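# Finish hanging a door with three cooperating arms

## Task

Arms are mounted in the scene frame (metres, heading in degrees measured counter-clockwise from +x): arm1 at x=-0.36, y=+0.63, z=+0.80, heading -82; arm2 at x=+0.16, y=+0.61, z=+0.79, heading -97; arm3 at x=+0.57, y=-0.34, z=+0.73, heading +180. A door currently hangs on only one of its two hinge pins. Complete the hanging: both hinge pins must be fully inserted, and no block may be near the door. Use any number of the arms. At the end every gripper must be open and away, and the result must hold without any robot supporting it.

## Robot and tools

Robots: three identical i2rt Big YAM arms named arm1, arm2 and arm3. Each has six revolute joints, a two-finger gripper and a wrist camera (arm1_cam_wrist, arm2_cam_wrist, arm3_cam_wrist). With joints 1 and 6 at zero and the hand level and pointing forward, the camera rides on top of the hand looking toward the fingertips. Maximum reach is roughly 1.0 m from the joint-1 axis. Joints move at different speeds, so the hand may take a wide path between postures.

Frames: one scene frame for everything, origin on the floor, +z up. The arm feet are at the positions given in the task. "hand" is the point between the fingertips; its z axis runs along the fingers and the fingers close along its y axis.

execute_actions(actions, cameras): actions is a list holding one action object, or empty. The action has a key per arm ("arm1", "arm2", "arm3"), each with a "joints" object. Inside, name any of joint1_rad to joint6_rad and gripper_m. All values are absolute targets, not offsets: joints in radians, gripper_m as fingertip separation in metres. Ranges (with done-tolerance): joint1_rad -2.879 to 2.879 (±0.045), rotation about the foot, positive counter-clockwise from above, 0 = along the foot's heading; joint2_rad 0 to 3.141 (±0.14), shoulder, 0 = upper arm pointing back roughly level, increasing raises then brings it forward; joint3_rad 0 to 3.019 (±0.09), elbow, 0 = folded, increasing opens; joint4_rad -1.692 to 1.57 (±0.055), hand pitch, positive lifts the fingers; joint5_rad -1.57 to 1.57 (±0.03), sideways hand swing, positive to the arm's right; joint6_rad -2.094 to 2.094 (±0.035), hand roll, positive clockwise viewed from behind; gripper_m 0 to 0.093 (±0.003), about 50 to 62 N per finger pad at most. Arms named in one action start together and may finish separately; one action lasts up to 15 s. Omitted joints or arms may keep driving toward earlier targets. Any unknown key or out-of-range number rejects the whole call with no motion. cameras: list of camera names or "all"; omitted/null means all, [] means none. Example action: {"arm1": {"joints": {"gripper_m": 0.05}}, "arm2": {"joints": {"joint1_rad": 0.3}}}.

wait(seconds): 0 to 10 s, commands nothing, returns state and pictures. zoom_image(camera, region): region [x0, y0, x1, y1] in pixels of that camera's latest full image (672x504, origin top-left), no larger than 504x504. read_manual(section) returns only URDF licence text. finished_scene(scene) closes the current scene irreversibly and reports success; call it only after everything is settled.

Results: joint_positions gives each arm's readings. joint_status says how each commanded motion ended. "off_target": resting short of target, maybe still pushing. "contact_stop" or "time_out": the joint keeps its resting position, though after a time_out it may still push toward its target or a point capped near its position (0.375, 0.375, 0.113, 0.225, 0.075, 0.3 rad for joints 1-6) and will move on if freed; on_its_own lists such joints, and its "held at" value is the held target, not the position. To stop pushing, command the joint its reported position. "joint command not followed" (often with a cause line) means a safety check blocked that arm's joint targets while the gripper still acted; those joints show "not_followed" and the arm may retry them on later actions until valid targets arrive. Empty calls never show that line. After a reported stop, remaining motion calls in the same reply are skipped. A "pictures" line lists image order.

Cameras: pinhole plus radial distortion, OpenCV conventions; K and T_world_to_cam (scene to camera, metres) were given per camera, with small errors (about 0.5% focal, 1.5 px centre, 0.5 deg and 2.5 mm pose); wrist camera poses follow reported joints and inherit their errors. Results list cameras whose numbers changed.

Cautions: the arms do not stop on contact and can push hard. Do not squeeze robots together (a hard press ends the run; hard hits may). The self and inter-arm check can react late and ignores fingers, gripper housings and cameras. Holding loads heats motors: a MOTOR HOT line appears from 85 °C; at 100 °C an OVER-TEMPERATURE FAULT drops that arm and its gripper, and its joints read "limit_stop_at_motor_heat" until targets are resent. Joints holding a load sink after a time_out. Avoid dropping, slamming or knocking things, and never push objects out of the work area. Loose objects may occasionally get nudged. The robot keeps its last command while the reply is being composed, so long deliberation lets pushing continue.

Each tool is called after "Emit:" as a command line: name --argument value for each argument, lists and objects as JSON in quotes; but a table of rows of numbers goes row by row, as --pt "numbers of a row", without its own name.

## Session

Emit:
execute_actions --actions '[]'

Scene clock: 0.00 s.
arm1.joint_positions: joint1_rad=-0.366 joint2_rad=+0.638 joint3_rad=+1.684 joint4_rad=-1.177 joint5_rad=+0.116 joint6_rad=-0.047 gripper_m=+0.094
arm1.joint_status: not commanded
arm1.hand: x=-0.4235 y=+0.4474 z=+1.5096 quat_wxyz=(-0.362, -0.599, -0.452, +0.553) (m; scene frame)
arm2.joint_positions: joint1_rad=-0.167 joint2_rad=+0.624 joint3_rad=+1.620 joint4_rad=-1.497 joint5_rad=+0.002 joint6_rad=+0.767 gripper_m=+0.095
arm2.joint_status: not commanded
arm2.hand: x=+0.1092 y=+0.4387 z=+1.3994 quat_wxyz=(-0.436, -0.832, -0.219, +0.265) (m; scene frame)
arm3.joint_positions: joint1_rad=+0.702 joint2_rad=+0.474 joint3_rad=+1.502 joint4_rad=-1.455 joint5_rad=-0.006 joint6_rad=+0.298 gripper_m=+0.094
arm3.joint_status: not commanded
arm3.hand: x=+0.4661 y=-0.4290 z=+1.3169 quat_wxyz=(+0.261, +0.823, +0.168, -0.475) (m; scene frame)
pictures: arm1_cam_wrist, arm2_cam_wrist, arm3_cam_wrist
Images, in order (width x height): arm1_cam_wrist 672x504, arm2_cam_wrist 672x504, arm3_cam_wrist 672x504.

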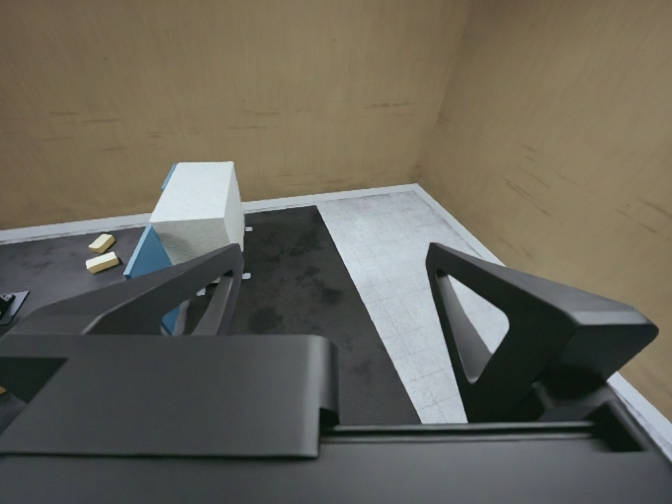

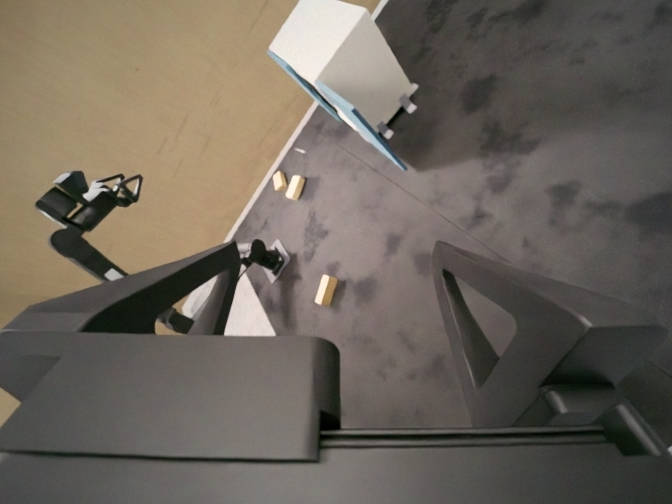

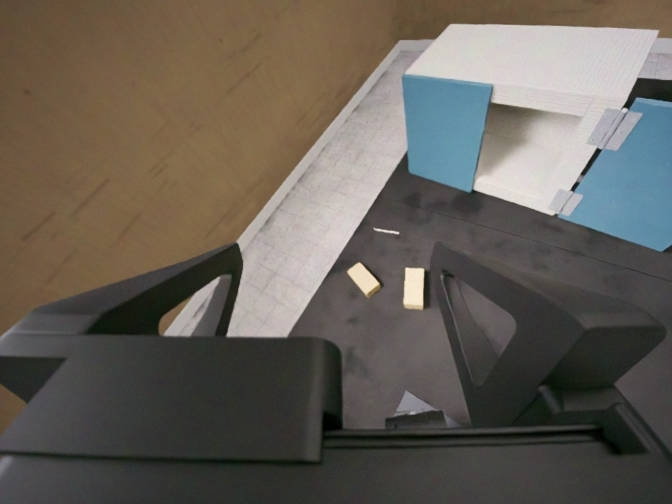

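Emit:
zoom_image --camera "arm3_cam_wrist" --region '[340, 20, 672, 270]'

Emit:
zoom_image --camera "arm2_cam_wrist" --region '[240, 0, 460, 200]'

Region (340, 20, 672, 270) of arm3_cam_wrist's 672x504 image, scaled by 1.518, with more detail than that image has; it fills the top 380 rows of this view, and the rest is white.

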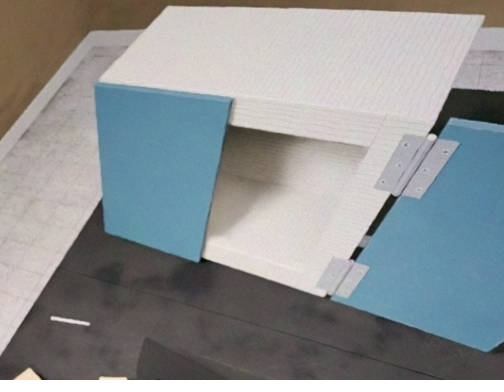

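Region (240, 0, 460, 200) of arm2_cam_wrist's 672x504 image, scaled by 2.291, with more detail than that image has; it fills the top 458 rows of this view, and the rest is white.

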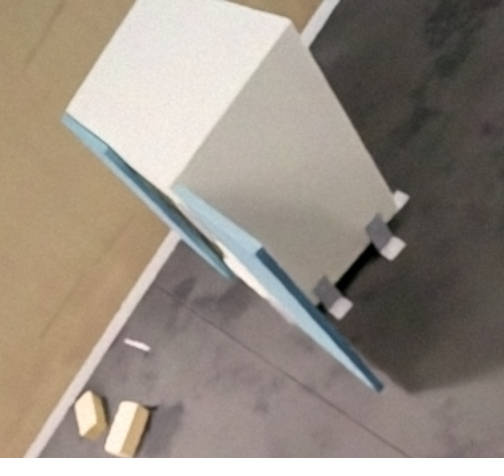

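Emit:
execute_actions --actions '[{"arm3":{"joints":{"joint1_rad":-0.14,"joint2_rad":0.583,"joint3_rad":0.248,"joint4_rad":0.335,"joint5_rad":0,"joint6_rad":0}},"arm2":{"joints":{"joint1_rad":-0.19,"joint2_rad":0.373,"joint3_rad":0.612,"joint4_rad":-0.539,"joint5_rad":0,"joint6_rad":0}}}]' --cameras '["arm2_cam_wrist","arm3_cam_wrist"]'

Scene clock: 67.33 s.
arm1.joint_positions: joint1_rad=-0.366 joint2_rad=+0.638 joint3_rad=+1.684 joint4_rad=-1.177 joint5_rad=+0.116 joint6_rad=-0.047 gripper_m=+0.094
arm1.joint_status: not commanded
arm1.hand: x=-0.4235 y=+0.4474 z=+1.5096 quat_wxyz=(-0.362, -0.599, -0.452, +0.553) (m; scene frame)
arm2.joint_positions: joint1_rad=-0.183 joint2_rad=+0.384 joint3_rad=+0.617 joint4_rad=-0.570 joint5_rad=+0.002 joint6_rad=+0.011 gripper_m=+0.095
arm2.joint_status: all done
arm2.hand: x=+0.0699 y=+0.3225 z=+1.1323 quat_wxyz=(-0.345, -0.660, -0.479, +0.465) (m; scene frame)
arm3.joint_positions: joint1_rad=-0.136 joint2_rad=+0.589 joint3_rad=+0.254 joint4_rad=+0.317 joint5_rad=-0.002 joint6_rad=+0.011 gripper_m=+0.094
arm3.joint_status: all done
arm3.hand: x=+0.2224 y=-0.2918 z=+0.9946 quat_wxyz=(-0.044, +0.711, -0.054, -0.699) (m; scene frame)
pictures: arm2_cam_wrist, arm3_cam_wrist
camera_calibration (this result's frames):
arm2_cam_wrist: T_world_to_cam=[[-0.951491, 0.30727, -0.0158005, -0.0156397], [0.260466, 0.777095, -0.572958, 0.385328], [-0.163775, -0.54928, -0.819432, 1.24182], [0, 0, 0, 1]] pos_world=[0.0881324, 0.387475, 1.23812]
arm3_cam_wrist: T_world_to_cam=[[0.135493, 0.990685, -0.0135937, 0.269742], [0.589439, -0.0916285, -0.802599, 0.643796], [-0.796369, 0.100734, -0.596364, 0.928494], [0, 0, 0, 1]] pos_world=[0.323398, -0.30177, 1.0741]
Images, in order (width x height): arm2_cam_wrist 672x504, arm3_cam_wrist 672x504.

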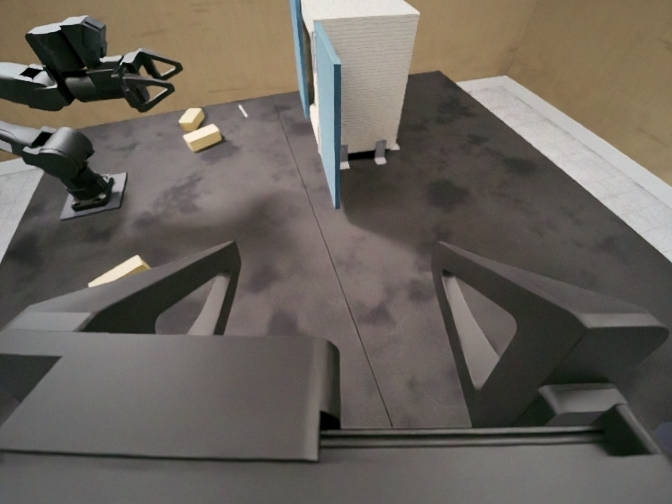

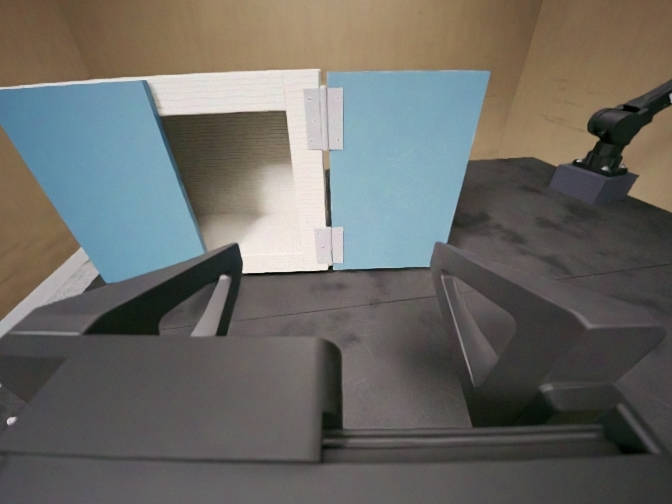

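Emit:
zoom_image --camera "arm3_cam_wrist" --region '[290, 215, 370, 275]'

Emit:
zoom_image --camera "arm3_cam_wrist" --region '[280, 65, 370, 160]'

Region (290, 215, 370, 275) of arm3_cam_wrist's 672x504 image, scaled by 6.300, with more detail than that image has; it fills the top 378 rows of this view, and the rest is white.

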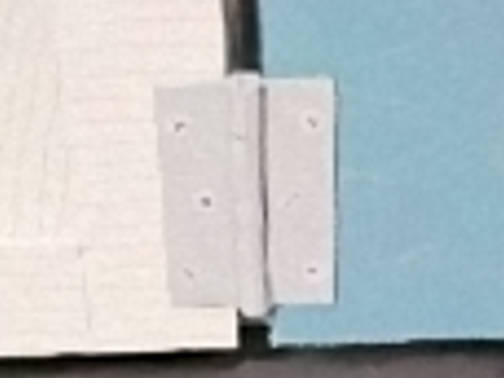

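Region (280, 65, 370, 160) of arm3_cam_wrist's 672x504 image, scaled by 5.305, with more detail than that image has; it fills the left 477 columns of this view, and the rest is white.

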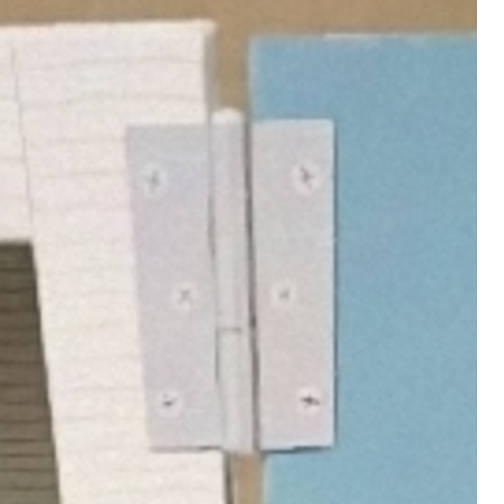

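Emit:
execute_actions --actions '[{"arm3":{"joints":{"joint1_rad":-0.13,"joint2_rad":1.2,"joint3_rad":0.563,"joint4_rad":1.169}}}]' --cameras '[]'

Emit:
execute_actions --actions '[{"arm3":{"joints":{"joint2_rad":1.72,"joint4_rad":1.18}}}]' --cameras '["arm2_cam_wrist","arm3_cam_wrist"]'

Scene clock: 126.60 s.
arm1.joint_positions: joint1_rad=-0.366 joint2_rad=+0.638 joint3_rad=+1.684 joint4_rad=-1.177 joint5_rad=+0.116 joint6_rad=-0.047 gripper_m=+0.094
arm1.joint_status: not commanded
arm1.hand: x=-0.4235 y=+0.4474 z=+1.5096 quat_wxyz=(-0.362, -0.599, -0.452, +0.553) (m; scene frame)
arm2.joint_positions: joint1_rad=-0.183 joint2_rad=+0.384 joint3_rad=+0.617 joint4_rad=-0.570 joint5_rad=+0.002 joint6_rad=+0.011 gripper_m=+0.095
arm2.joint_status: not commanded
arm2.hand: x=+0.0699 y=+0.3225 z=+1.1323 quat_wxyz=(-0.345, -0.660, -0.479, +0.465) (m; scene frame)
arm3.joint_positions: joint1_rad=-0.136 joint2_rad=+1.202 joint3_rad=+0.535 joint4_rad=+1.153 joint5_rad=-0.002 joint6_rad=+0.011 gripper_m=+0.094
arm3.joint_status: all done
arm3.hand: x=+0.1086 y=-0.2753 z=+1.1144 quat_wxyz=(-0.055, +0.514, -0.039, -0.855) (m; scene frame)
pictures: none
No camera images: the call's "cameras" was empty. Leave "cameras" out to get every camera's image.

Scene clock: 127.83 s.
arm1.joint_positions: joint1_rad=-0.366 joint2_rad=+0.638 joint3_rad=+1.684 joint4_rad=-1.177 joint5_rad=+0.116 joint6_rad=-0.047 gripper_m=+0.094
arm1.joint_status: not commanded
arm1.hand: x=-0.4235 y=+0.4474 z=+1.5096 quat_wxyz=(-0.362, -0.599, -0.452, +0.553) (m; scene frame)
arm2.joint_positions: joint1_rad=-0.183 joint2_rad=+0.384 joint3_rad=+0.617 joint4_rad=-0.570 joint5_rad=+0.002 joint6_rad=+0.011 gripper_m=+0.095
arm2.joint_status: not commanded
arm2.hand: x=+0.0699 y=+0.3225 z=+1.1323 quat_wxyz=(-0.345, -0.660, -0.479, +0.465) (m; scene frame)
arm3.joint_positions: joint1_rad=-0.136 joint2_rad=+1.719 joint3_rad=+0.535 joint4_rad=+1.173 joint5_rad=-0.002 joint6_rad=+0.011 gripper_m=+0.094
arm3.joint_status: all done
arm3.hand: x=+0.0405 y=-0.2662 z=+0.8663 quat_wxyz=(-0.044, +0.709, -0.054, -0.702) (m; scene frame)
pictures: arm2_cam_wrist, arm3_cam_wrist
camera_calibration (this result's frames):
arm2_cam_wrist: T_world_to_cam=[[-0.951491, 0.30727, -0.0158005, -0.0156397], [0.260466, 0.777095, -0.572958, 0.385328], [-0.163775, -0.54928, -0.819432, 1.24182], [0, 0, 0, 1]] pos_world=[0.0881324, 0.387475, 1.23812]
arm3_cam_wrist: T_world_to_cam=[[0.135405, 0.990698, -0.0135519, 0.267224], [0.583358, -0.0907722, -0.807127, 0.654711], [-0.800849, 0.101383, -0.590223, 0.699589], [0, 0, 0, 1]] pos_world=[0.14215, -0.276236, 0.94497]
Images, in order (width x height): arm2_cam_wrist 672x504, arm3_cam_wrist 672x504.

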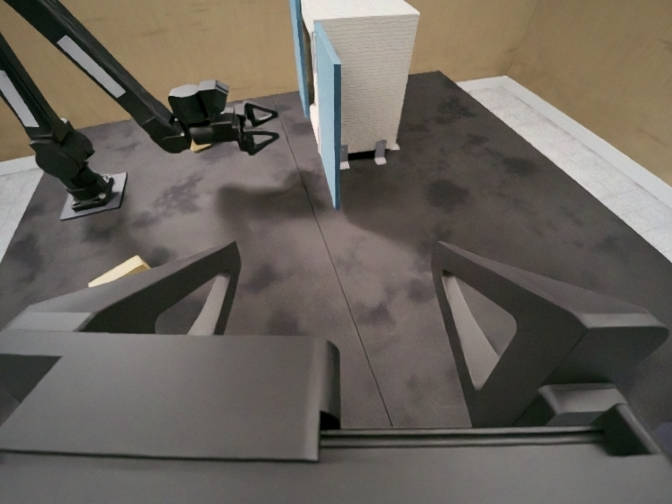

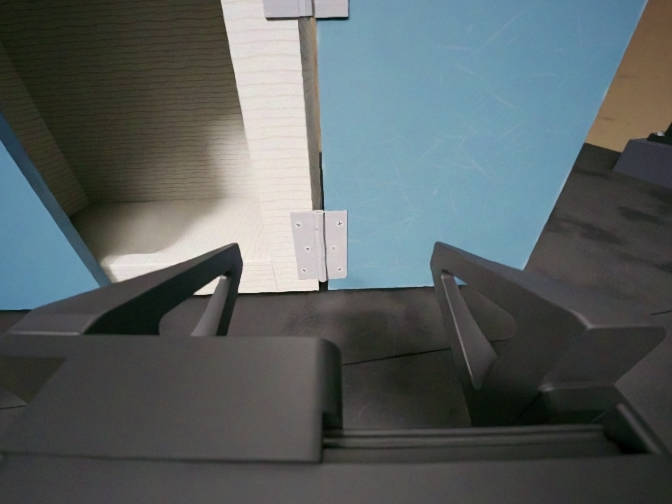

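Emit:
zoom_image --camera "arm3_cam_wrist" --region '[275, 195, 375, 300]'

Region (275, 195, 375, 300) of arm3_cam_wrist's 672x504 image, scaled by 4.800, with more detail than that image has; it fills the left 480 columns of this view, and the rest is white.

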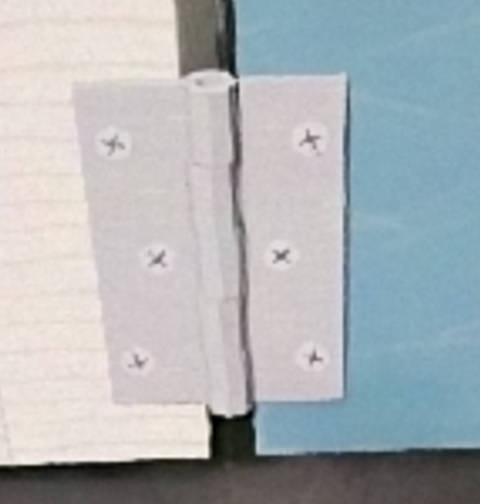

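Emit:
execute_actions --actions '[{"arm3":{"joints":{"joint1_rad":0.647,"joint2_rad":1.1,"joint3_rad":0.6,"joint4_rad":-0.3,"joint6_rad":-1.1}}}]' --cameras '[]'

Emit:
execute_actions --actions '[{"arm3":{"joints":{"joint2_rad":1.6,"joint3_rad":1.43,"joint4_rad":-1.13}}}]' --cameras '[]'

Emit:
execute_actions --actions '[{"arm3":{"joints":{"joint2_rad":1.84,"joint3_rad":1.44,"gripper_m":0.05}}}]' --cameras '["arm3_cam_wrist"]'

Scene clock: 200.73 s.
arm1.joint_positions: joint1_rad=-0.366 joint2_rad=+0.638 joint3_rad=+1.684 joint4_rad=-1.177 joint5_rad=+0.116 joint6_rad=-0.047 gripper_m=+0.094
arm1.joint_status: not commanded
arm1.hand: x=-0.4235 y=+0.4474 z=+1.5096 quat_wxyz=(-0.362, -0.599, -0.452, +0.553) (m; scene frame)
arm2.joint_positions: joint1_rad=-0.183 joint2_rad=+0.384 joint3_rad=+0.617 joint4_rad=-0.570 joint5_rad=+0.002 joint6_rad=+0.011 gripper_m=+0.095
arm2.joint_status: not commanded
arm2.hand: x=+0.0699 y=+0.3225 z=+1.1323 quat_wxyz=(-0.345, -0.660, -0.479, +0.465) (m; scene frame)
arm3.joint_positions: joint1_rad=+0.644 joint2_rad=+1.095 joint3_rad=+0.568 joint4_rad=-0.291 joint5_rad=-0.001 joint6_rad=-1.089 gripper_m=+0.094
arm3.joint_status: all done
arm3.hand: x=+0.2430 y=-0.5842 z=+0.8550 quat_wxyz=(-0.081, +0.604, +0.707, -0.360) (m; scene frame)
pictures: none
No camera images: the call's "cameras" was empty. Leave "cameras" out to get every camera's image.

Scene clock: 202.23 s.
arm1.joint_positions: joint1_rad=-0.366 joint2_rad=+0.638 joint3_rad=+1.684 joint4_rad=-1.177 joint5_rad=+0.116 joint6_rad=-0.047 gripper_m=+0.094
arm1.joint_status: not commanded
arm1.hand: x=-0.4235 y=+0.4474 z=+1.5096 quat_wxyz=(-0.362, -0.599, -0.452, +0.553) (m; scene frame)
arm2.joint_positions: joint1_rad=-0.183 joint2_rad=+0.384 joint3_rad=+0.617 joint4_rad=-0.570 joint5_rad=+0.002 joint6_rad=+0.011 gripper_m=+0.095
arm2.joint_status: not commanded
arm2.hand: x=+0.0699 y=+0.3225 z=+1.1323 quat_wxyz=(-0.345, -0.660, -0.479, +0.465) (m; scene frame)
arm3.joint_positions: joint1_rad=+0.644 joint2_rad=+1.598 joint3_rad=+1.386 joint4_rad=-1.121 joint5_rad=-0.001 joint6_rad=-1.090 gripper_m=+0.094
arm3.joint_status: all done
arm3.hand: x=+0.1433 y=-0.6582 z=+0.9166 quat_wxyz=(-0.026, +0.644, +0.755, -0.117) (m; scene frame)
pictures: none
No camera images: the call's "cameras" was empty. Leave "cameras" out to get every camera's image.

Scene clock: 203.47 s.
arm1.joint_positions: joint1_rad=-0.366 joint2_rad=+0.638 joint3_rad=+1.684 joint4_rad=-1.177 joint5_rad=+0.116 joint6_rad=-0.047 gripper_m=+0.094
arm1.joint_status: not commanded
arm1.hand: x=-0.4235 y=+0.4474 z=+1.5096 quat_wxyz=(-0.362, -0.599, -0.452, +0.553) (m; scene frame)
arm2.joint_positions: joint1_rad=-0.183 joint2_rad=+0.384 joint3_rad=+0.617 joint4_rad=-0.570 joint5_rad=+0.002 joint6_rad=+0.011 gripper_m=+0.095
arm2.joint_status: not commanded
arm2.hand: x=+0.0699 y=+0.3225 z=+1.1323 quat_wxyz=(-0.345, -0.660, -0.479, +0.465) (m; scene frame)
arm3.joint_positions: joint1_rad=+0.644 joint2_rad=+1.850 joint3_rad=+1.405 joint4_rad=-1.123 joint5_rad=-0.001 joint6_rad=-1.090 gripper_m=+0.050
arm3.joint_status: all done
arm3.hand: x=+0.1387 y=-0.6617 z=+0.7940 quat_wxyz=(+0.000, +0.649, +0.761, -0.003) (m; scene frame)
pictures: arm3_cam_wrist
camera_calibration (this result's frames):
arm3_cam_wrist: T_world_to_cam=[[-0.987639, -0.156747, 0.000158518, 0.030397], [-0.127756, 0.805554, 0.578586, 0.0947136], [-0.0908194, 0.571414, -0.815621, 1.16718], [0, 0, 0, 1]] pos_world=[0.148124, -0.738475, 0.897172]
Images, in order (width x height): arm3_cam_wrist 672x504.

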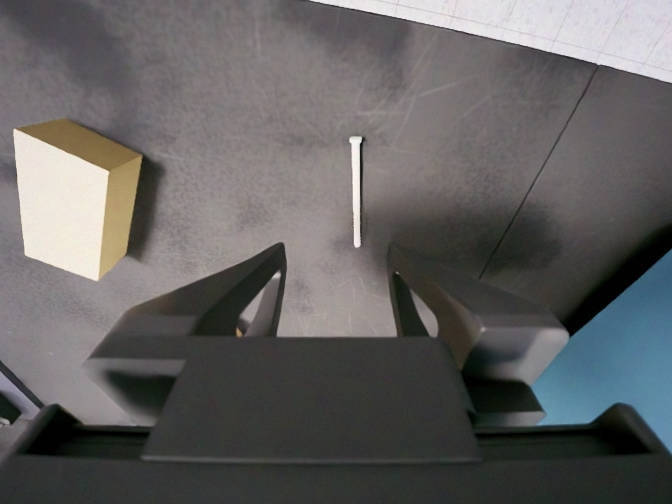

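Emit:
execute_actions --actions '[{"arm3":{"joints":{"joint1_rad":0.652,"joint2_rad":1.94,"joint3_rad":1.452,"joint4_rad":-1.03,"joint6_rad":-1.155,"gripper_m":0.03}}}]' --cameras '["arm3_cam_wrist"]'

Scene clock: 225.27 s.
arm1.joint_positions: joint1_rad=-0.366 joint2_rad=+0.638 joint3_rad=+1.684 joint4_rad=-1.177 joint5_rad=+0.116 joint6_rad=-0.047 gripper_m=+0.094
arm1.joint_status: not commanded
arm1.hand: x=-0.4235 y=+0.4474 z=+1.5096 quat_wxyz=(-0.362, -0.599, -0.452, +0.553) (m; scene frame)
arm2.joint_positions: joint1_rad=-0.183 joint2_rad=+0.384 joint3_rad=+0.617 joint4_rad=-0.570 joint5_rad=+0.002 joint6_rad=+0.011 gripper_m=+0.095
arm2.joint_status: not commanded
arm2.hand: x=+0.0699 y=+0.3225 z=+1.1323 quat_wxyz=(-0.345, -0.660, -0.479, +0.465) (m; scene frame)
arm3.joint_positions: joint1_rad=+0.644 joint2_rad=+1.937 joint3_rad=+1.409 joint4_rad=-1.040 joint5_rad=-0.001 joint6_rad=-1.144 gripper_m=+0.030
arm3.joint_status: all done
arm3.hand: x=+0.1269 y=-0.6705 z=+0.7502 quat_wxyz=(+0.000, +0.628, +0.778, -0.003) (m; scene frame)
pictures: arm3_cam_wrist
camera_calibration (this result's frames):
arm3_cam_wrist: T_world_to_cam=[[-0.977783, -0.209617, 0.00071765, -0.0197261], [-0.170556, 0.797562, 0.578624, 0.125664], [-0.121862, 0.565646, -0.815594, 1.13548], [0, 0, 0, 1]] pos_world=[0.140517, -0.746643, 0.853396]
Images, in order (width x height): arm3_cam_wrist 672x504.

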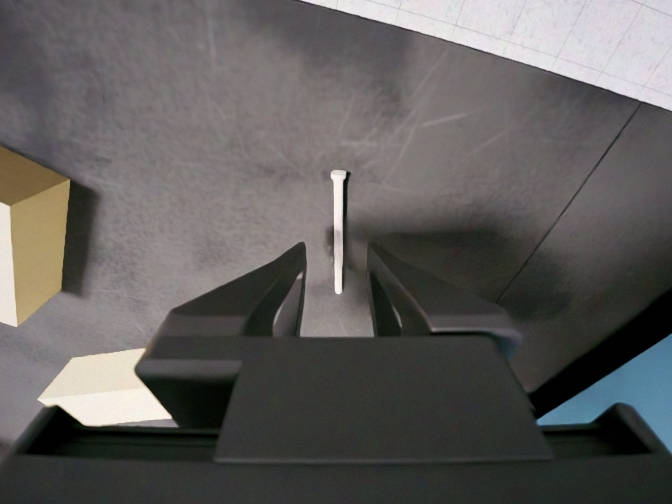

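Emit:
execute_actions --actions '[{"arm3":{"joints":{"joint2_rad":1.968,"joint4_rad":-1.015,"gripper_m":0.02}}}]' --cameras '["arm3_cam_wrist"]'

Scene clock: 239.30 s.
arm1.joint_positions: joint1_rad=-0.366 joint2_rad=+0.638 joint3_rad=+1.684 joint4_rad=-1.177 joint5_rad=+0.116 joint6_rad=-0.047 gripper_m=+0.094
arm1.joint_status: not commanded
arm1.hand: x=-0.4235 y=+0.4474 z=+1.5096 quat_wxyz=(-0.362, -0.599, -0.452, +0.553) (m; scene frame)
arm2.joint_positions: joint1_rad=-0.183 joint2_rad=+0.384 joint3_rad=+0.617 joint4_rad=-0.570 joint5_rad=+0.002 joint6_rad=+0.011 gripper_m=+0.095
arm2.joint_status: not commanded
arm2.hand: x=+0.0699 y=+0.3225 z=+1.1323 quat_wxyz=(-0.345, -0.660, -0.479, +0.465) (m; scene frame)
arm3.joint_positions: joint1_rad=+0.644 joint2_rad=+1.946 joint3_rad=+1.409 joint4_rad=-1.026 joint5_rad=-0.001 joint6_rad=-1.144 gripper_m=+0.020
arm3.joint_status: all done
arm3.hand: x=+0.1250 y=-0.6720 z=+0.7456 quat_wxyz=(+0.000, +0.628, +0.778, -0.005) (m; scene frame)
pictures: arm3_cam_wrist
camera_calibration (this result's frames):
arm3_cam_wrist: T_world_to_cam=[[-0.977692, -0.209977, 0.00523264, -0.0255335], [-0.168556, 0.799205, 0.57694, 0.131276], [-0.125326, 0.563188, -0.81677, 1.13194], [0, 0, 0, 1]] pos_world=[0.139025, -0.747773, 0.848929]
Images, in order (width x height): arm3_cam_wrist 672x504.

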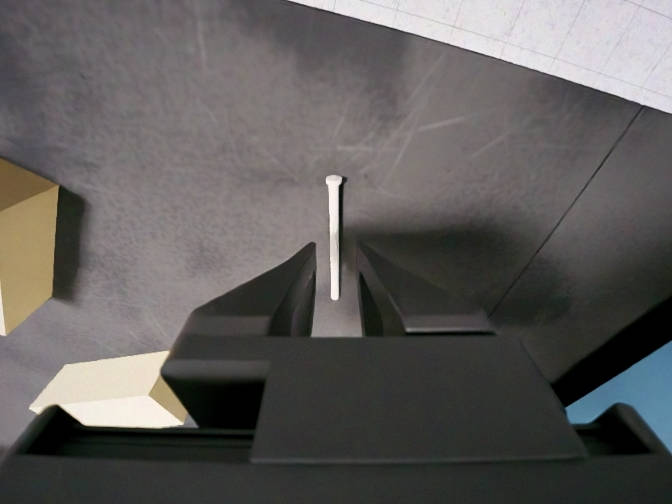

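Emit:
execute_actions --actions '[{"arm3":{"joints":{"joint2_rad":1.99}}}]' --cameras '["arm3_cam_wrist"]'

Scene clock: 243.03 s.
arm1.joint_positions: joint1_rad=-0.366 joint2_rad=+0.638 joint3_rad=+1.684 joint4_rad=-1.177 joint5_rad=+0.116 joint6_rad=-0.047 gripper_m=+0.094
arm1.joint_status: not commanded
arm1.hand: x=-0.4235 y=+0.4474 z=+1.5096 quat_wxyz=(-0.362, -0.599, -0.452, +0.553) (m; scene frame)
arm2.joint_positions: joint1_rad=-0.183 joint2_rad=+0.384 joint3_rad=+0.617 joint4_rad=-0.570 joint5_rad=+0.002 joint6_rad=+0.011 gripper_m=+0.095
arm2.joint_status: not commanded
arm2.hand: x=+0.0699 y=+0.3225 z=+1.1323 quat_wxyz=(-0.345, -0.660, -0.479, +0.465) (m; scene frame)
arm3.joint_positions: joint1_rad=+0.644 joint2_rad=+1.972 joint3_rad=+1.409 joint4_rad=-1.025 joint5_rad=-0.001 joint6_rad=-1.144 gripper_m=+0.020
arm3.joint_status: all done
arm3.hand: x=+0.1273 y=-0.6702 z=+0.7316 quat_wxyz=(+0.003, +0.628, +0.778, +0.007) (m; scene frame)
pictures: arm3_cam_wrist
camera_calibration (this result's frames):
arm3_cam_wrist: T_world_to_cam=[[-0.977556, -0.209902, -0.0180281, -0.00571308], [-0.180501, 0.790344, 0.585471, 0.127682], [-0.108643, 0.575584, -0.810493, 1.12143], [0, 0, 0, 1]] pos_world=[0.139297, -0.747587, 0.834052]
Images, in order (width x height): arm3_cam_wrist 672x504.

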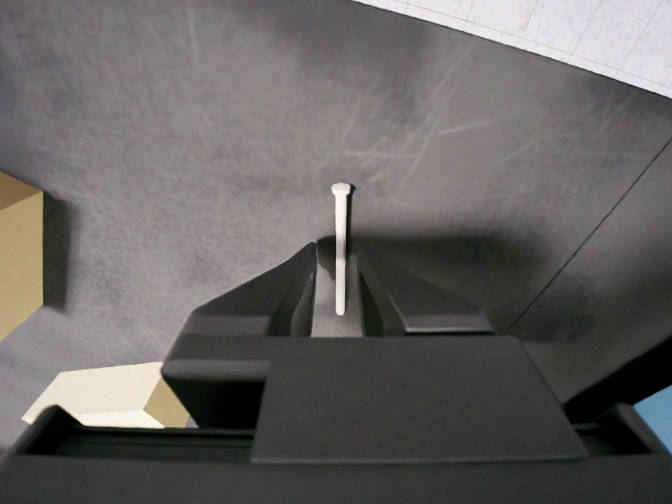

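Emit:
execute_actions --actions '[{"arm3":{"joints":{"joint2_rad":1.998,"joint4_rad":-1.005}}}]' --cameras '[]'

Emit:
execute_actions --actions '[{"arm3":{"joints":{"gripper_m":0.0}}}]' --cameras '["arm3_cam_wrist"]'

Scene clock: 250.23 s.
arm1.joint_positions: joint1_rad=-0.366 joint2_rad=+0.638 joint3_rad=+1.684 joint4_rad=-1.177 joint5_rad=+0.116 joint6_rad=-0.047 gripper_m=+0.094
arm1.joint_status: not commanded
arm1.hand: x=-0.4235 y=+0.4474 z=+1.5096 quat_wxyz=(-0.362, -0.599, -0.452, +0.553) (m; scene frame)
arm2.joint_positions: joint1_rad=-0.183 joint2_rad=+0.384 joint3_rad=+0.617 joint4_rad=-0.570 joint5_rad=+0.002 joint6_rad=+0.011 gripper_m=+0.095
arm2.joint_status: not commanded
arm2.hand: x=+0.0699 y=+0.3225 z=+1.1323 quat_wxyz=(-0.345, -0.660, -0.479, +0.465) (m; scene frame)
arm3.joint_positions: joint1_rad=+0.644 joint2_rad=+1.973 joint3_rad=+1.409 joint4_rad=-1.016 joint5_rad=-0.001 joint6_rad=-1.144 gripper_m=+0.020
arm3.joint_status: all done
arm3.hand: x=+0.1256 y=-0.6715 z=+0.7310 quat_wxyz=(+0.002, +0.628, +0.778, +0.003) (m; scene frame)
pictures: none
No camera images: the call's "cameras" was empty. Leave "cameras" out to get every camera's image.

Scene clock: 250.80 s.
arm1.joint_positions: joint1_rad=-0.366 joint2_rad=+0.638 joint3_rad=+1.684 joint4_rad=-1.177 joint5_rad=+0.116 joint6_rad=-0.047 gripper_m=+0.094
arm1.joint_status: not commanded
arm1.hand: x=-0.4235 y=+0.4474 z=+1.5096 quat_wxyz=(-0.362, -0.599, -0.452, +0.553) (m; scene frame)
arm2.joint_positions: joint1_rad=-0.183 joint2_rad=+0.384 joint3_rad=+0.617 joint4_rad=-0.570 joint5_rad=+0.002 joint6_rad=+0.011 gripper_m=+0.095
arm2.joint_status: not commanded
arm2.hand: x=+0.0699 y=+0.3225 z=+1.1323 quat_wxyz=(-0.345, -0.660, -0.479, +0.465) (m; scene frame)
arm3.joint_positions: joint1_rad=+0.645 joint2_rad=+1.973 joint3_rad=+1.415 joint4_rad=-1.013 joint5_rad=-0.001 joint6_rad=-1.145 gripper_m=+0.000
arm3.joint_status: all done
arm3.hand: x=+0.1231 y=-0.6736 z=+0.7326 quat_wxyz=(+0.001, +0.628, +0.778, -0.001) (m; scene frame)
pictures: arm3_cam_wrist
camera_calibration (this result's frames):
arm3_cam_wrist: T_world_to_cam=[[-0.977539, -0.210735, -0.00294054, -0.0221417], [-0.173288, 0.795736, 0.580323, 0.135468], [-0.119955, 0.567798, -0.814381, 1.12269], [0, 0, 0, 1]] pos_world=[0.136503, -0.749926, 0.835618]
Images, in order (width x height): arm3_cam_wrist 672x504.

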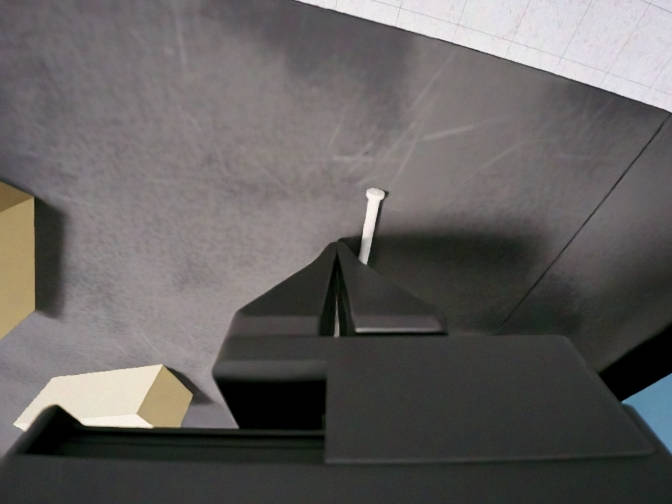

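Emit:
execute_actions --actions '[{"arm3":{"joints":{"joint2_rad":1.91,"joint4_rad":-1.04}}}]' --cameras '[]'

Emit:
execute_actions --actions '[{"arm3":{"joints":{"gripper_m":0.07}}}]' --cameras '["arm3_cam_wrist"]'

Scene clock: 255.50 s.
arm1.joint_positions: joint1_rad=-0.366 joint2_rad=+0.638 joint3_rad=+1.684 joint4_rad=-1.177 joint5_rad=+0.116 joint6_rad=-0.047 gripper_m=+0.094
arm1.joint_status: not commanded
arm1.hand: x=-0.4235 y=+0.4474 z=+1.5096 quat_wxyz=(-0.362, -0.599, -0.452, +0.553) (m; scene frame)
arm2.joint_positions: joint1_rad=-0.183 joint2_rad=+0.384 joint3_rad=+0.617 joint4_rad=-0.570 joint5_rad=+0.002 joint6_rad=+0.011 gripper_m=+0.095
arm2.joint_status: not commanded
arm2.hand: x=+0.0699 y=+0.3225 z=+1.1323 quat_wxyz=(-0.345, -0.660, -0.479, +0.465) (m; scene frame)
arm3.joint_positions: joint1_rad=+0.645 joint2_rad=+1.909 joint3_rad=+1.415 joint4_rad=-1.031 joint5_rad=-0.001 joint6_rad=-1.145 gripper_m=+0.000
arm3.joint_status: all done
arm3.hand: x=+0.1211 y=-0.6750 z=+0.7673 quat_wxyz=(-0.005, +0.628, +0.778, -0.023) (m; scene frame)
pictures: none
No camera images: the call's "cameras" was empty. Leave "cameras" out to get every camera's image.

Scene clock: 256.17 s.
arm1.joint_positions: joint1_rad=-0.366 joint2_rad=+0.638 joint3_rad=+1.684 joint4_rad=-1.177 joint5_rad=+0.116 joint6_rad=-0.047 gripper_m=+0.094
arm1.joint_status: not commanded
arm1.hand: x=-0.4235 y=+0.4474 z=+1.5096 quat_wxyz=(-0.362, -0.599, -0.452, +0.553) (m; scene frame)
arm2.joint_positions: joint1_rad=-0.183 joint2_rad=+0.384 joint3_rad=+0.617 joint4_rad=-0.570 joint5_rad=+0.002 joint6_rad=+0.011 gripper_m=+0.095
arm2.joint_status: not commanded
arm2.hand: x=+0.0699 y=+0.3225 z=+1.1323 quat_wxyz=(-0.345, -0.660, -0.479, +0.465) (m; scene frame)
arm3.joint_positions: joint1_rad=+0.645 joint2_rad=+1.909 joint3_rad=+1.415 joint4_rad=-1.031 joint5_rad=-0.001 joint6_rad=-1.145 gripper_m=+0.070
arm3.joint_status: all done
arm3.hand: x=+0.1211 y=-0.6750 z=+0.7673 quat_wxyz=(-0.005, +0.628, +0.778, -0.023) (m; scene frame)
pictures: arm3_cam_wrist
camera_calibration (this result's frames):
arm3_cam_wrist: T_world_to_cam=[[-0.976786, -0.21056, 0.0394196, -0.0568138], [-0.152179, 0.811565, 0.564095, 0.136747], [-0.150767, 0.545001, -0.824768, 1.14783], [0, 0, 0, 1]] pos_world=[0.138371, -0.748512, 0.871798]
Images, in order (width x height): arm3_cam_wrist 672x504.

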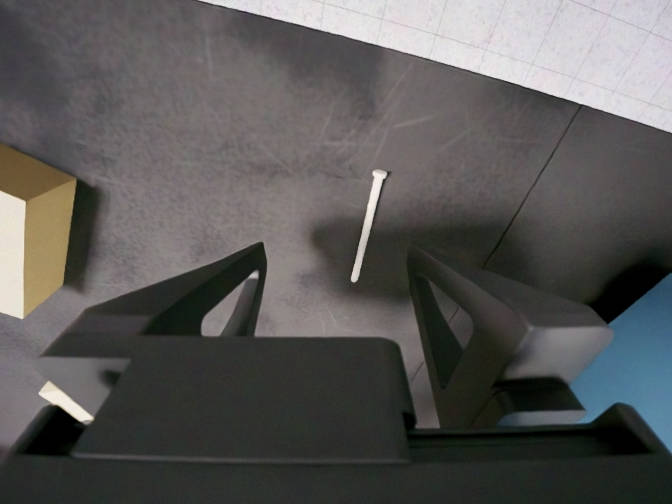

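Emit:
execute_actions --actions '[{"arm3":{"joints":{"joint1_rad":0.618,"joint2_rad":1.995,"joint3_rad":1.538,"joint4_rad":-1.048,"joint6_rad":-1.013,"gripper_m":0.025}}}]' --cameras '["arm3_cam_wrist"]'

Scene clock: 277.47 s.
arm1.joint_positions: joint1_rad=-0.366 joint2_rad=+0.638 joint3_rad=+1.684 joint4_rad=-1.177 joint5_rad=+0.116 joint6_rad=-0.047 gripper_m=+0.094
arm1.joint_status: not commanded
arm1.hand: x=-0.4235 y=+0.4474 z=+1.5096 quat_wxyz=(-0.362, -0.599, -0.452, +0.553) (m; scene frame)
arm2.joint_positions: joint1_rad=-0.183 joint2_rad=+0.384 joint3_rad=+0.617 joint4_rad=-0.570 joint5_rad=+0.002 joint6_rad=+0.011 gripper_m=+0.095
arm2.joint_status: not commanded
arm2.hand: x=+0.0699 y=+0.3225 z=+1.1323 quat_wxyz=(-0.345, -0.660, -0.479, +0.465) (m; scene frame)
arm3.joint_positions: joint1_rad=+0.621 joint2_rad=+1.979 joint3_rad=+1.493 joint4_rad=-1.042 joint5_rad=-0.001 joint6_rad=-1.024 gripper_m=+0.025
arm3.joint_status: all done
arm3.hand: x=+0.0944 y=-0.6780 z=+0.7554 quat_wxyz=(-0.004, +0.682, +0.731, -0.022) (m; scene frame)
pictures: arm3_cam_wrist
camera_calibration (this result's frames):
arm3_cam_wrist: T_world_to_cam=[[-0.997164, -0.0676736, 0.0329239, 0.0206642], [-0.037533, 0.826389, 0.561847, 0.142736], [-0.0652302, 0.559018, -0.826586, 1.13841], [0, 0, 0, 1]] pos_world=[0.100221, -0.752948, 0.860115]
Images, in order (width x height): arm3_cam_wrist 672x504.

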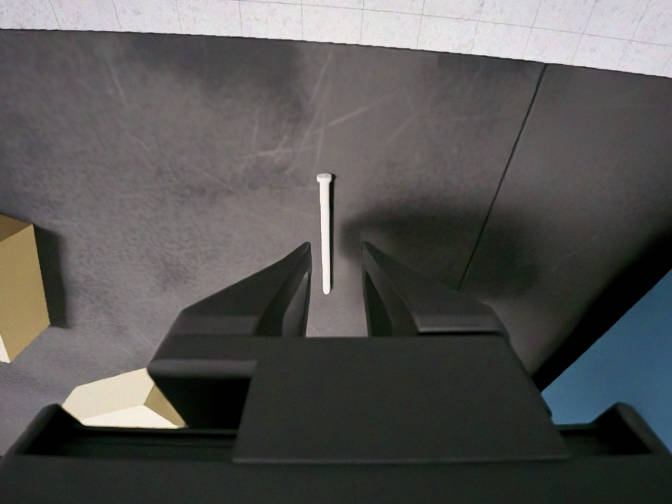

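Emit:
execute_actions --actions '[{"arm3":{"joints":{"joint2_rad":2.04}}}]' --cameras '[]'

Emit:
execute_actions --actions '[{"arm3":{"joints":{"joint2_rad":2.065,"joint3_rad":1.5,"gripper_m":0.015}}}]' --cameras '["arm3_cam_wrist"]'

Scene clock: 283.03 s.
arm1.joint_positions: joint1_rad=-0.366 joint2_rad=+0.638 joint3_rad=+1.684 joint4_rad=-1.177 joint5_rad=+0.116 joint6_rad=-0.047 gripper_m=+0.094
arm1.joint_status: not commanded
arm1.hand: x=-0.4235 y=+0.4474 z=+1.5096 quat_wxyz=(-0.362, -0.599, -0.452, +0.553) (m; scene frame)
arm2.joint_positions: joint1_rad=-0.183 joint2_rad=+0.384 joint3_rad=+0.617 joint4_rad=-0.570 joint5_rad=+0.002 joint6_rad=+0.011 gripper_m=+0.095
arm2.joint_status: not commanded
arm2.hand: x=+0.0699 y=+0.3225 z=+1.1323 quat_wxyz=(-0.345, -0.660, -0.479, +0.465) (m; scene frame)
arm3.joint_positions: joint1_rad=+0.621 joint2_rad=+2.028 joint3_rad=+1.493 joint4_rad=-1.042 joint5_rad=-0.001 joint6_rad=-1.023 gripper_m=+0.025
arm3.joint_status: all done
arm3.hand: x=+0.0990 y=-0.6748 z=+0.7283 quat_wxyz=(+0.001, +0.682, +0.731, +0.002) (m; scene frame)
pictures: none
No camera images: the call's "cameras" was empty. Leave "cameras" out to get every camera's image.

Scene clock: 283.53 s.
arm1.joint_positions: joint1_rad=-0.366 joint2_rad=+0.638 joint3_rad=+1.684 joint4_rad=-1.177 joint5_rad=+0.116 joint6_rad=-0.047 gripper_m=+0.094
arm1.joint_status: not commanded
arm1.hand: x=-0.4235 y=+0.4474 z=+1.5096 quat_wxyz=(-0.362, -0.599, -0.452, +0.553) (m; scene frame)
arm2.joint_positions: joint1_rad=-0.183 joint2_rad=+0.384 joint3_rad=+0.617 joint4_rad=-0.570 joint5_rad=+0.002 joint6_rad=+0.011 gripper_m=+0.095
arm2.joint_status: not commanded
arm2.hand: x=+0.0699 y=+0.3225 z=+1.1323 quat_wxyz=(-0.345, -0.660, -0.479, +0.465) (m; scene frame)
arm3.joint_positions: joint1_rad=+0.621 joint2_rad=+2.030 joint3_rad=+1.493 joint4_rad=-1.043 joint5_rad=-0.001 joint6_rad=-1.023 gripper_m=+0.015
arm3.joint_status: all done
arm3.hand: x=+0.0994 y=-0.6745 z=+0.7269 quat_wxyz=(+0.002, +0.683, +0.731, +0.004) (m; scene frame)
pictures: arm3_cam_wrist
camera_calibration (this result's frames):
arm3_cam_wrist: T_world_to_cam=[[-0.997673, -0.0672874, -0.0110301, 0.0590578], [-0.0610459, 0.809381, 0.584103, 0.130751], [-0.0303752, 0.583417, -0.811605, 1.11532], [0, 0, 0, 1]] pos_world=[0.10078, -0.752548, 0.829476]
Images, in order (width x height): arm3_cam_wrist 672x504.

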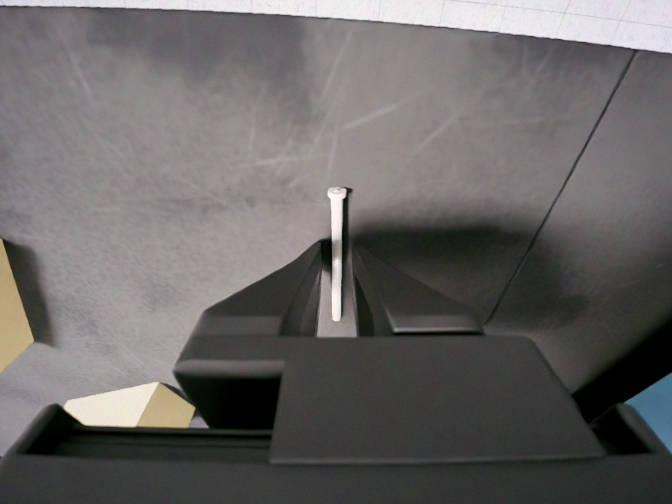

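On the table now. Close.

Emit:
execute_actions --actions '[{"arm3":{"joints":{"gripper_m":0.0}}}]' --cameras '["arm3_cam_wrist"]'

Scene clock: 286.63 s.
arm1.joint_positions: joint1_rad=-0.366 joint2_rad=+0.638 joint3_rad=+1.684 joint4_rad=-1.177 joint5_rad=+0.116 joint6_rad=-0.047 gripper_m=+0.094
arm1.joint_status: not commanded
arm1.hand: x=-0.4235 y=+0.4474 z=+1.5096 quat_wxyz=(-0.362, -0.599, -0.452, +0.553) (m; scene frame)
arm2.joint_positions: joint1_rad=-0.183 joint2_rad=+0.384 joint3_rad=+0.617 joint4_rad=-0.570 joint5_rad=+0.002 joint6_rad=+0.011 gripper_m=+0.095
arm2.joint_status: not commanded
arm2.hand: x=+0.0699 y=+0.3225 z=+1.1323 quat_wxyz=(-0.345, -0.660, -0.479, +0.465) (m; scene frame)
arm3.joint_positions: joint1_rad=+0.621 joint2_rad=+2.030 joint3_rad=+1.493 joint4_rad=-1.043 joint5_rad=-0.001 joint6_rad=-1.023 gripper_m=+0.002
arm3.joint_status: all done
arm3.hand: x=+0.0994 y=-0.6745 z=+0.7269 quat_wxyz=(+0.002, +0.683, +0.731, +0.004) (m; scene frame)
pictures: arm3_cam_wrist
camera_calibration (this result's frames):
arm3_cam_wrist: T_world_to_cam=[[-0.997669, -0.0672853, -0.0113556, 0.0593755], [-0.0612281, 0.809252, 0.584262, 0.130526], [-0.0301227, 0.583596, -0.811486, 1.1153], [0, 0, 0, 1]] pos_world=[0.100825, -0.752516, 0.82946]
Images, in order (width x height): arm3_cam_wrist 672x504.

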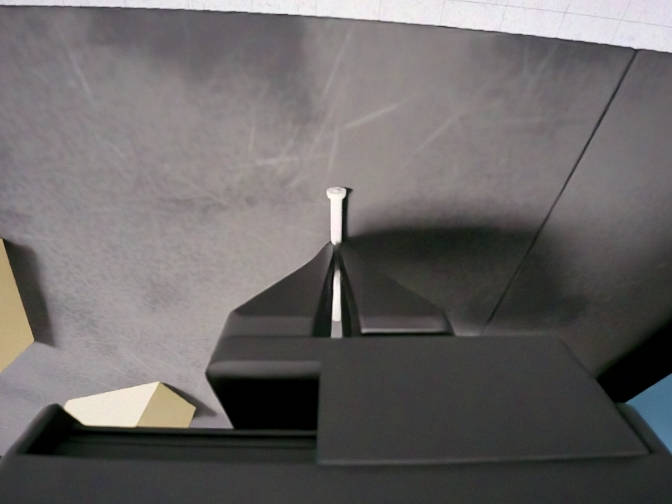

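Emit:
execute_actions --actions '[{"arm3":{"joints":{"joint2_rad":1.5}},"arm2":{"joints":{"joint1_rad":-0.085,"joint2_rad":1.5,"joint3_rad":1.12,"joint4_rad":1.09,"gripper_m":0.0}}}]' --cameras '["arm3_cam_wrist"]'

Scene clock: 316.40 s.
arm1.joint_positions: joint1_rad=-0.366 joint2_rad=+0.638 joint3_rad=+1.684 joint4_rad=-1.177 joint5_rad=+0.116 joint6_rad=-0.047 gripper_m=+0.094
arm1.joint_status: not commanded
arm1.hand: x=-0.4235 y=+0.4474 z=+1.5096 quat_wxyz=(-0.362, -0.599, -0.452, +0.553) (m; scene frame)
arm2.joint_positions: joint1_rad=-0.085 joint2_rad=+1.507 joint3_rad=+1.098 joint4_rad=+1.063 joint5_rad=+0.001 joint6_rad=+0.010 gripper_m=+0.001
arm2.joint_status: all done
arm2.hand: x=+0.0351 y=+0.0101 z=+1.3003 quat_wxyz=(-0.569, -0.345, -0.277, +0.693) (m; scene frame)
arm3.joint_positions: joint1_rad=+0.621 joint2_rad=+1.501 joint3_rad=+1.493 joint4_rad=-1.043 joint5_rad=-0.001 joint6_rad=-1.023 gripper_m=+0.002
arm3.joint_status: all done
arm3.hand: x=+0.1071 y=-0.6687 z=+1.0247 quat_wxyz=(-0.051, +0.660, +0.706, -0.252) (m; scene frame)
pictures: arm3_cam_wrist
camera_calibration (this result's frames):
arm3_cam_wrist: T_world_to_cam=[[-0.907192, -0.00234854, 0.42071, -0.338217], [0.133616, 0.946604, 0.293406, 0.321311], [-0.398935, 0.322389, -0.858438, 1.26682], [0, 0, 0, 1]] pos_world=[0.15562, -0.713358, 1.13551]
Images, in order (width x height): arm3_cam_wrist 672x504.

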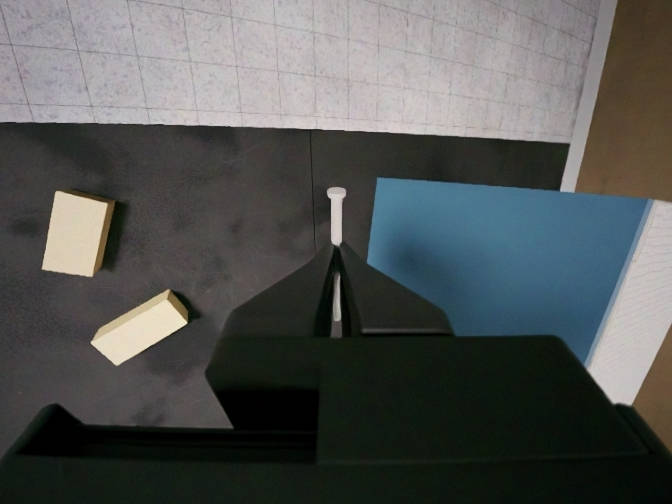

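Emit:
execute_actions --actions '[{"arm3":{"joints":{"joint1_rad":-0.114,"joint2_rad":1.0,"joint3_rad":0.70,"joint4_rad":1.07,"joint6_rad":0.011}},"arm2":{"joints":{"joint2_rad":2.15,"joint4_rad":1.1}}}]' --cameras '[]'

Emit:
execute_actions --actions '[{"arm3":{"joints":{"joint2_rad":1.735}}}]' --cameras '["arm2_cam_wrist","arm3_cam_wrist"]'

Scene clock: 332.33 s.
arm1.joint_positions: joint1_rad=-0.366 joint2_rad=+0.638 joint3_rad=+1.684 joint4_rad=-1.177 joint5_rad=+0.116 joint6_rad=-0.047 gripper_m=+0.094
arm1.joint_status: not commanded
arm1.hand: x=-0.4235 y=+0.4474 z=+1.5096 quat_wxyz=(-0.362, -0.599, -0.452, +0.553) (m; scene frame)
arm2.joint_positions: joint1_rad=-0.085 joint2_rad=+2.160 joint3_rad=+1.098 joint4_rad=+1.089 joint5_rad=+0.001 joint6_rad=+0.010 gripper_m=+0.001
arm2.joint_status: all done
arm2.hand: x=+0.0129 y=-0.0972 z=+0.8707 quat_wxyz=(-0.455, -0.544, -0.437, +0.554) (m; scene frame)
arm3.joint_positions: joint1_rad=-0.112 joint2_rad=+1.003 joint3_rad=+0.700 joint4_rad=+1.055 joint5_rad=+0.000 joint6_rad=+0.000 gripper_m=+0.002
arm3.joint_status: all done
arm3.hand: x=+0.1538 y=-0.2911 z=+1.2682 quat_wxyz=(-0.053, +0.397, -0.024, -0.916) (m; scene frame)
pictures: none
No camera images: the call's "cameras" was empty. Leave "cameras" out to get every camera's image.

Scene clock: 333.73 s.
arm1.joint_positions: joint1_rad=-0.366 joint2_rad=+0.638 joint3_rad=+1.684 joint4_rad=-1.177 joint5_rad=+0.116 joint6_rad=-0.047 gripper_m=+0.094
arm1.joint_status: not commanded
arm1.hand: x=-0.4235 y=+0.4474 z=+1.5096 quat_wxyz=(-0.362, -0.599, -0.452, +0.553) (m; scene frame)
arm2.joint_positions: joint1_rad=-0.085 joint2_rad=+2.160 joint3_rad=+1.098 joint4_rad=+1.089 joint5_rad=+0.001 joint6_rad=+0.010 gripper_m=+0.001
arm2.joint_status: not commanded
arm2.hand: x=+0.0129 y=-0.0972 z=+0.8707 quat_wxyz=(-0.455, -0.544, -0.437, +0.554) (m; scene frame)
arm3.joint_positions: joint1_rad=-0.112 joint2_rad=+1.733 joint3_rad=+0.700 joint4_rad=+1.065 joint5_rad=+0.000 joint6_rad=+0.000 gripper_m=+0.002
arm3.joint_status: all done
arm3.hand: x=-0.0173 y=-0.2716 z=+0.9008 quat_wxyz=(-0.042, +0.694, -0.042, -0.717) (m; scene frame)
pictures: arm2_cam_wrist, arm3_cam_wrist
camera_calibration (this result's frames):
arm2_cam_wrist: T_world_to_cam=[[-0.978424, 0.205871, -0.0174108, 0.0468709], [0.129717, 0.546524, -0.827336, 0.7772], [-0.160809, -0.811744, -0.561438, 0.537459], [0, 0, 0, 1]] pos_world=[0.0314721, 0.00187134, 0.945571]
arm3_cam_wrist: T_world_to_cam=[[0.114065, 0.993469, -0.00306712, 0.271847], [0.551025, -0.0658342, -0.831888, 0.744291], [-0.826656, 0.0931992, -0.554936, 0.63975], [0, 0, 0, 1]] pos_world=[0.0877217, -0.280696, 0.97502]
Images, in order (width x height): arm2_cam_wrist 672x504, arm3_cam_wrist 672x504.

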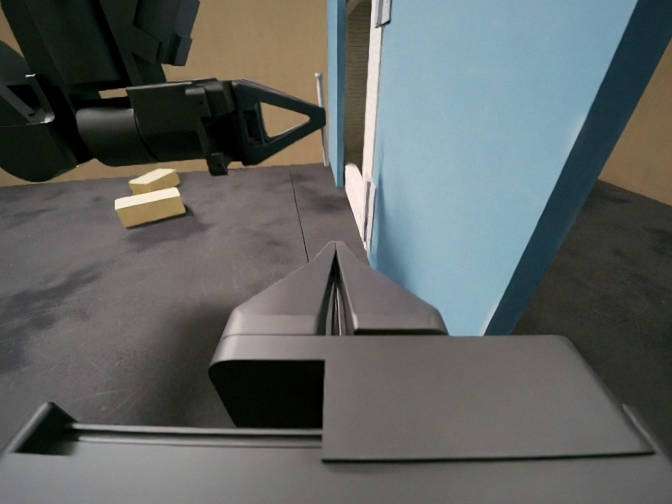

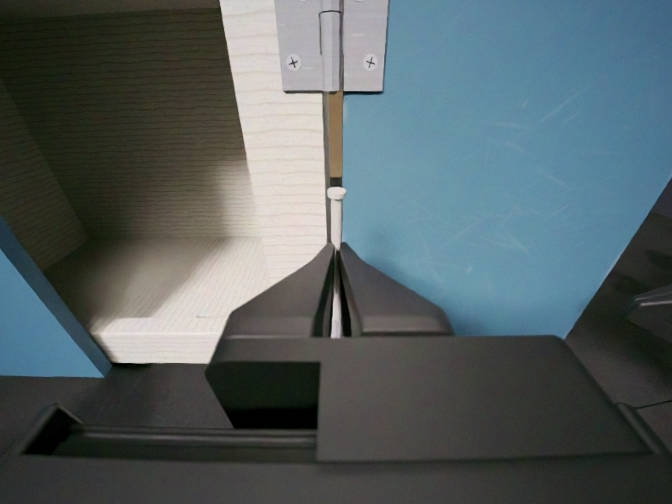

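Emit:
zoom_image --camera "arm2_cam_wrist" --region '[280, 60, 420, 250]'

Emit:
zoom_image --camera "arm3_cam_wrist" --region '[280, 60, 400, 340]'

Region (280, 60, 420, 250) of arm2_cam_wrist's 672x504 image, scaled by 2.653, with more detail than that image has; it fills the left 371 columns of this view, and the rest is white.

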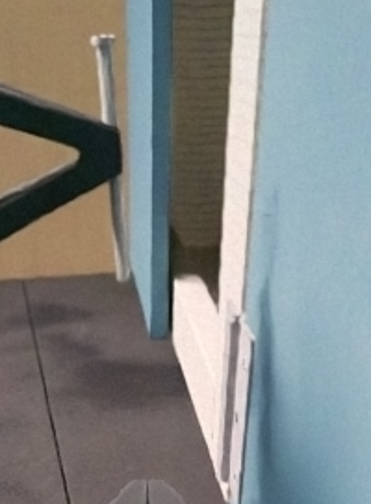

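Region (280, 60, 400, 340) of arm3_cam_wrist's 672x504 image, scaled by 1.800, with more detail than that image has; it fills the left 216 columns of this view, and the rest is white.

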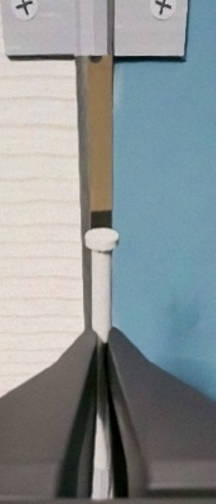

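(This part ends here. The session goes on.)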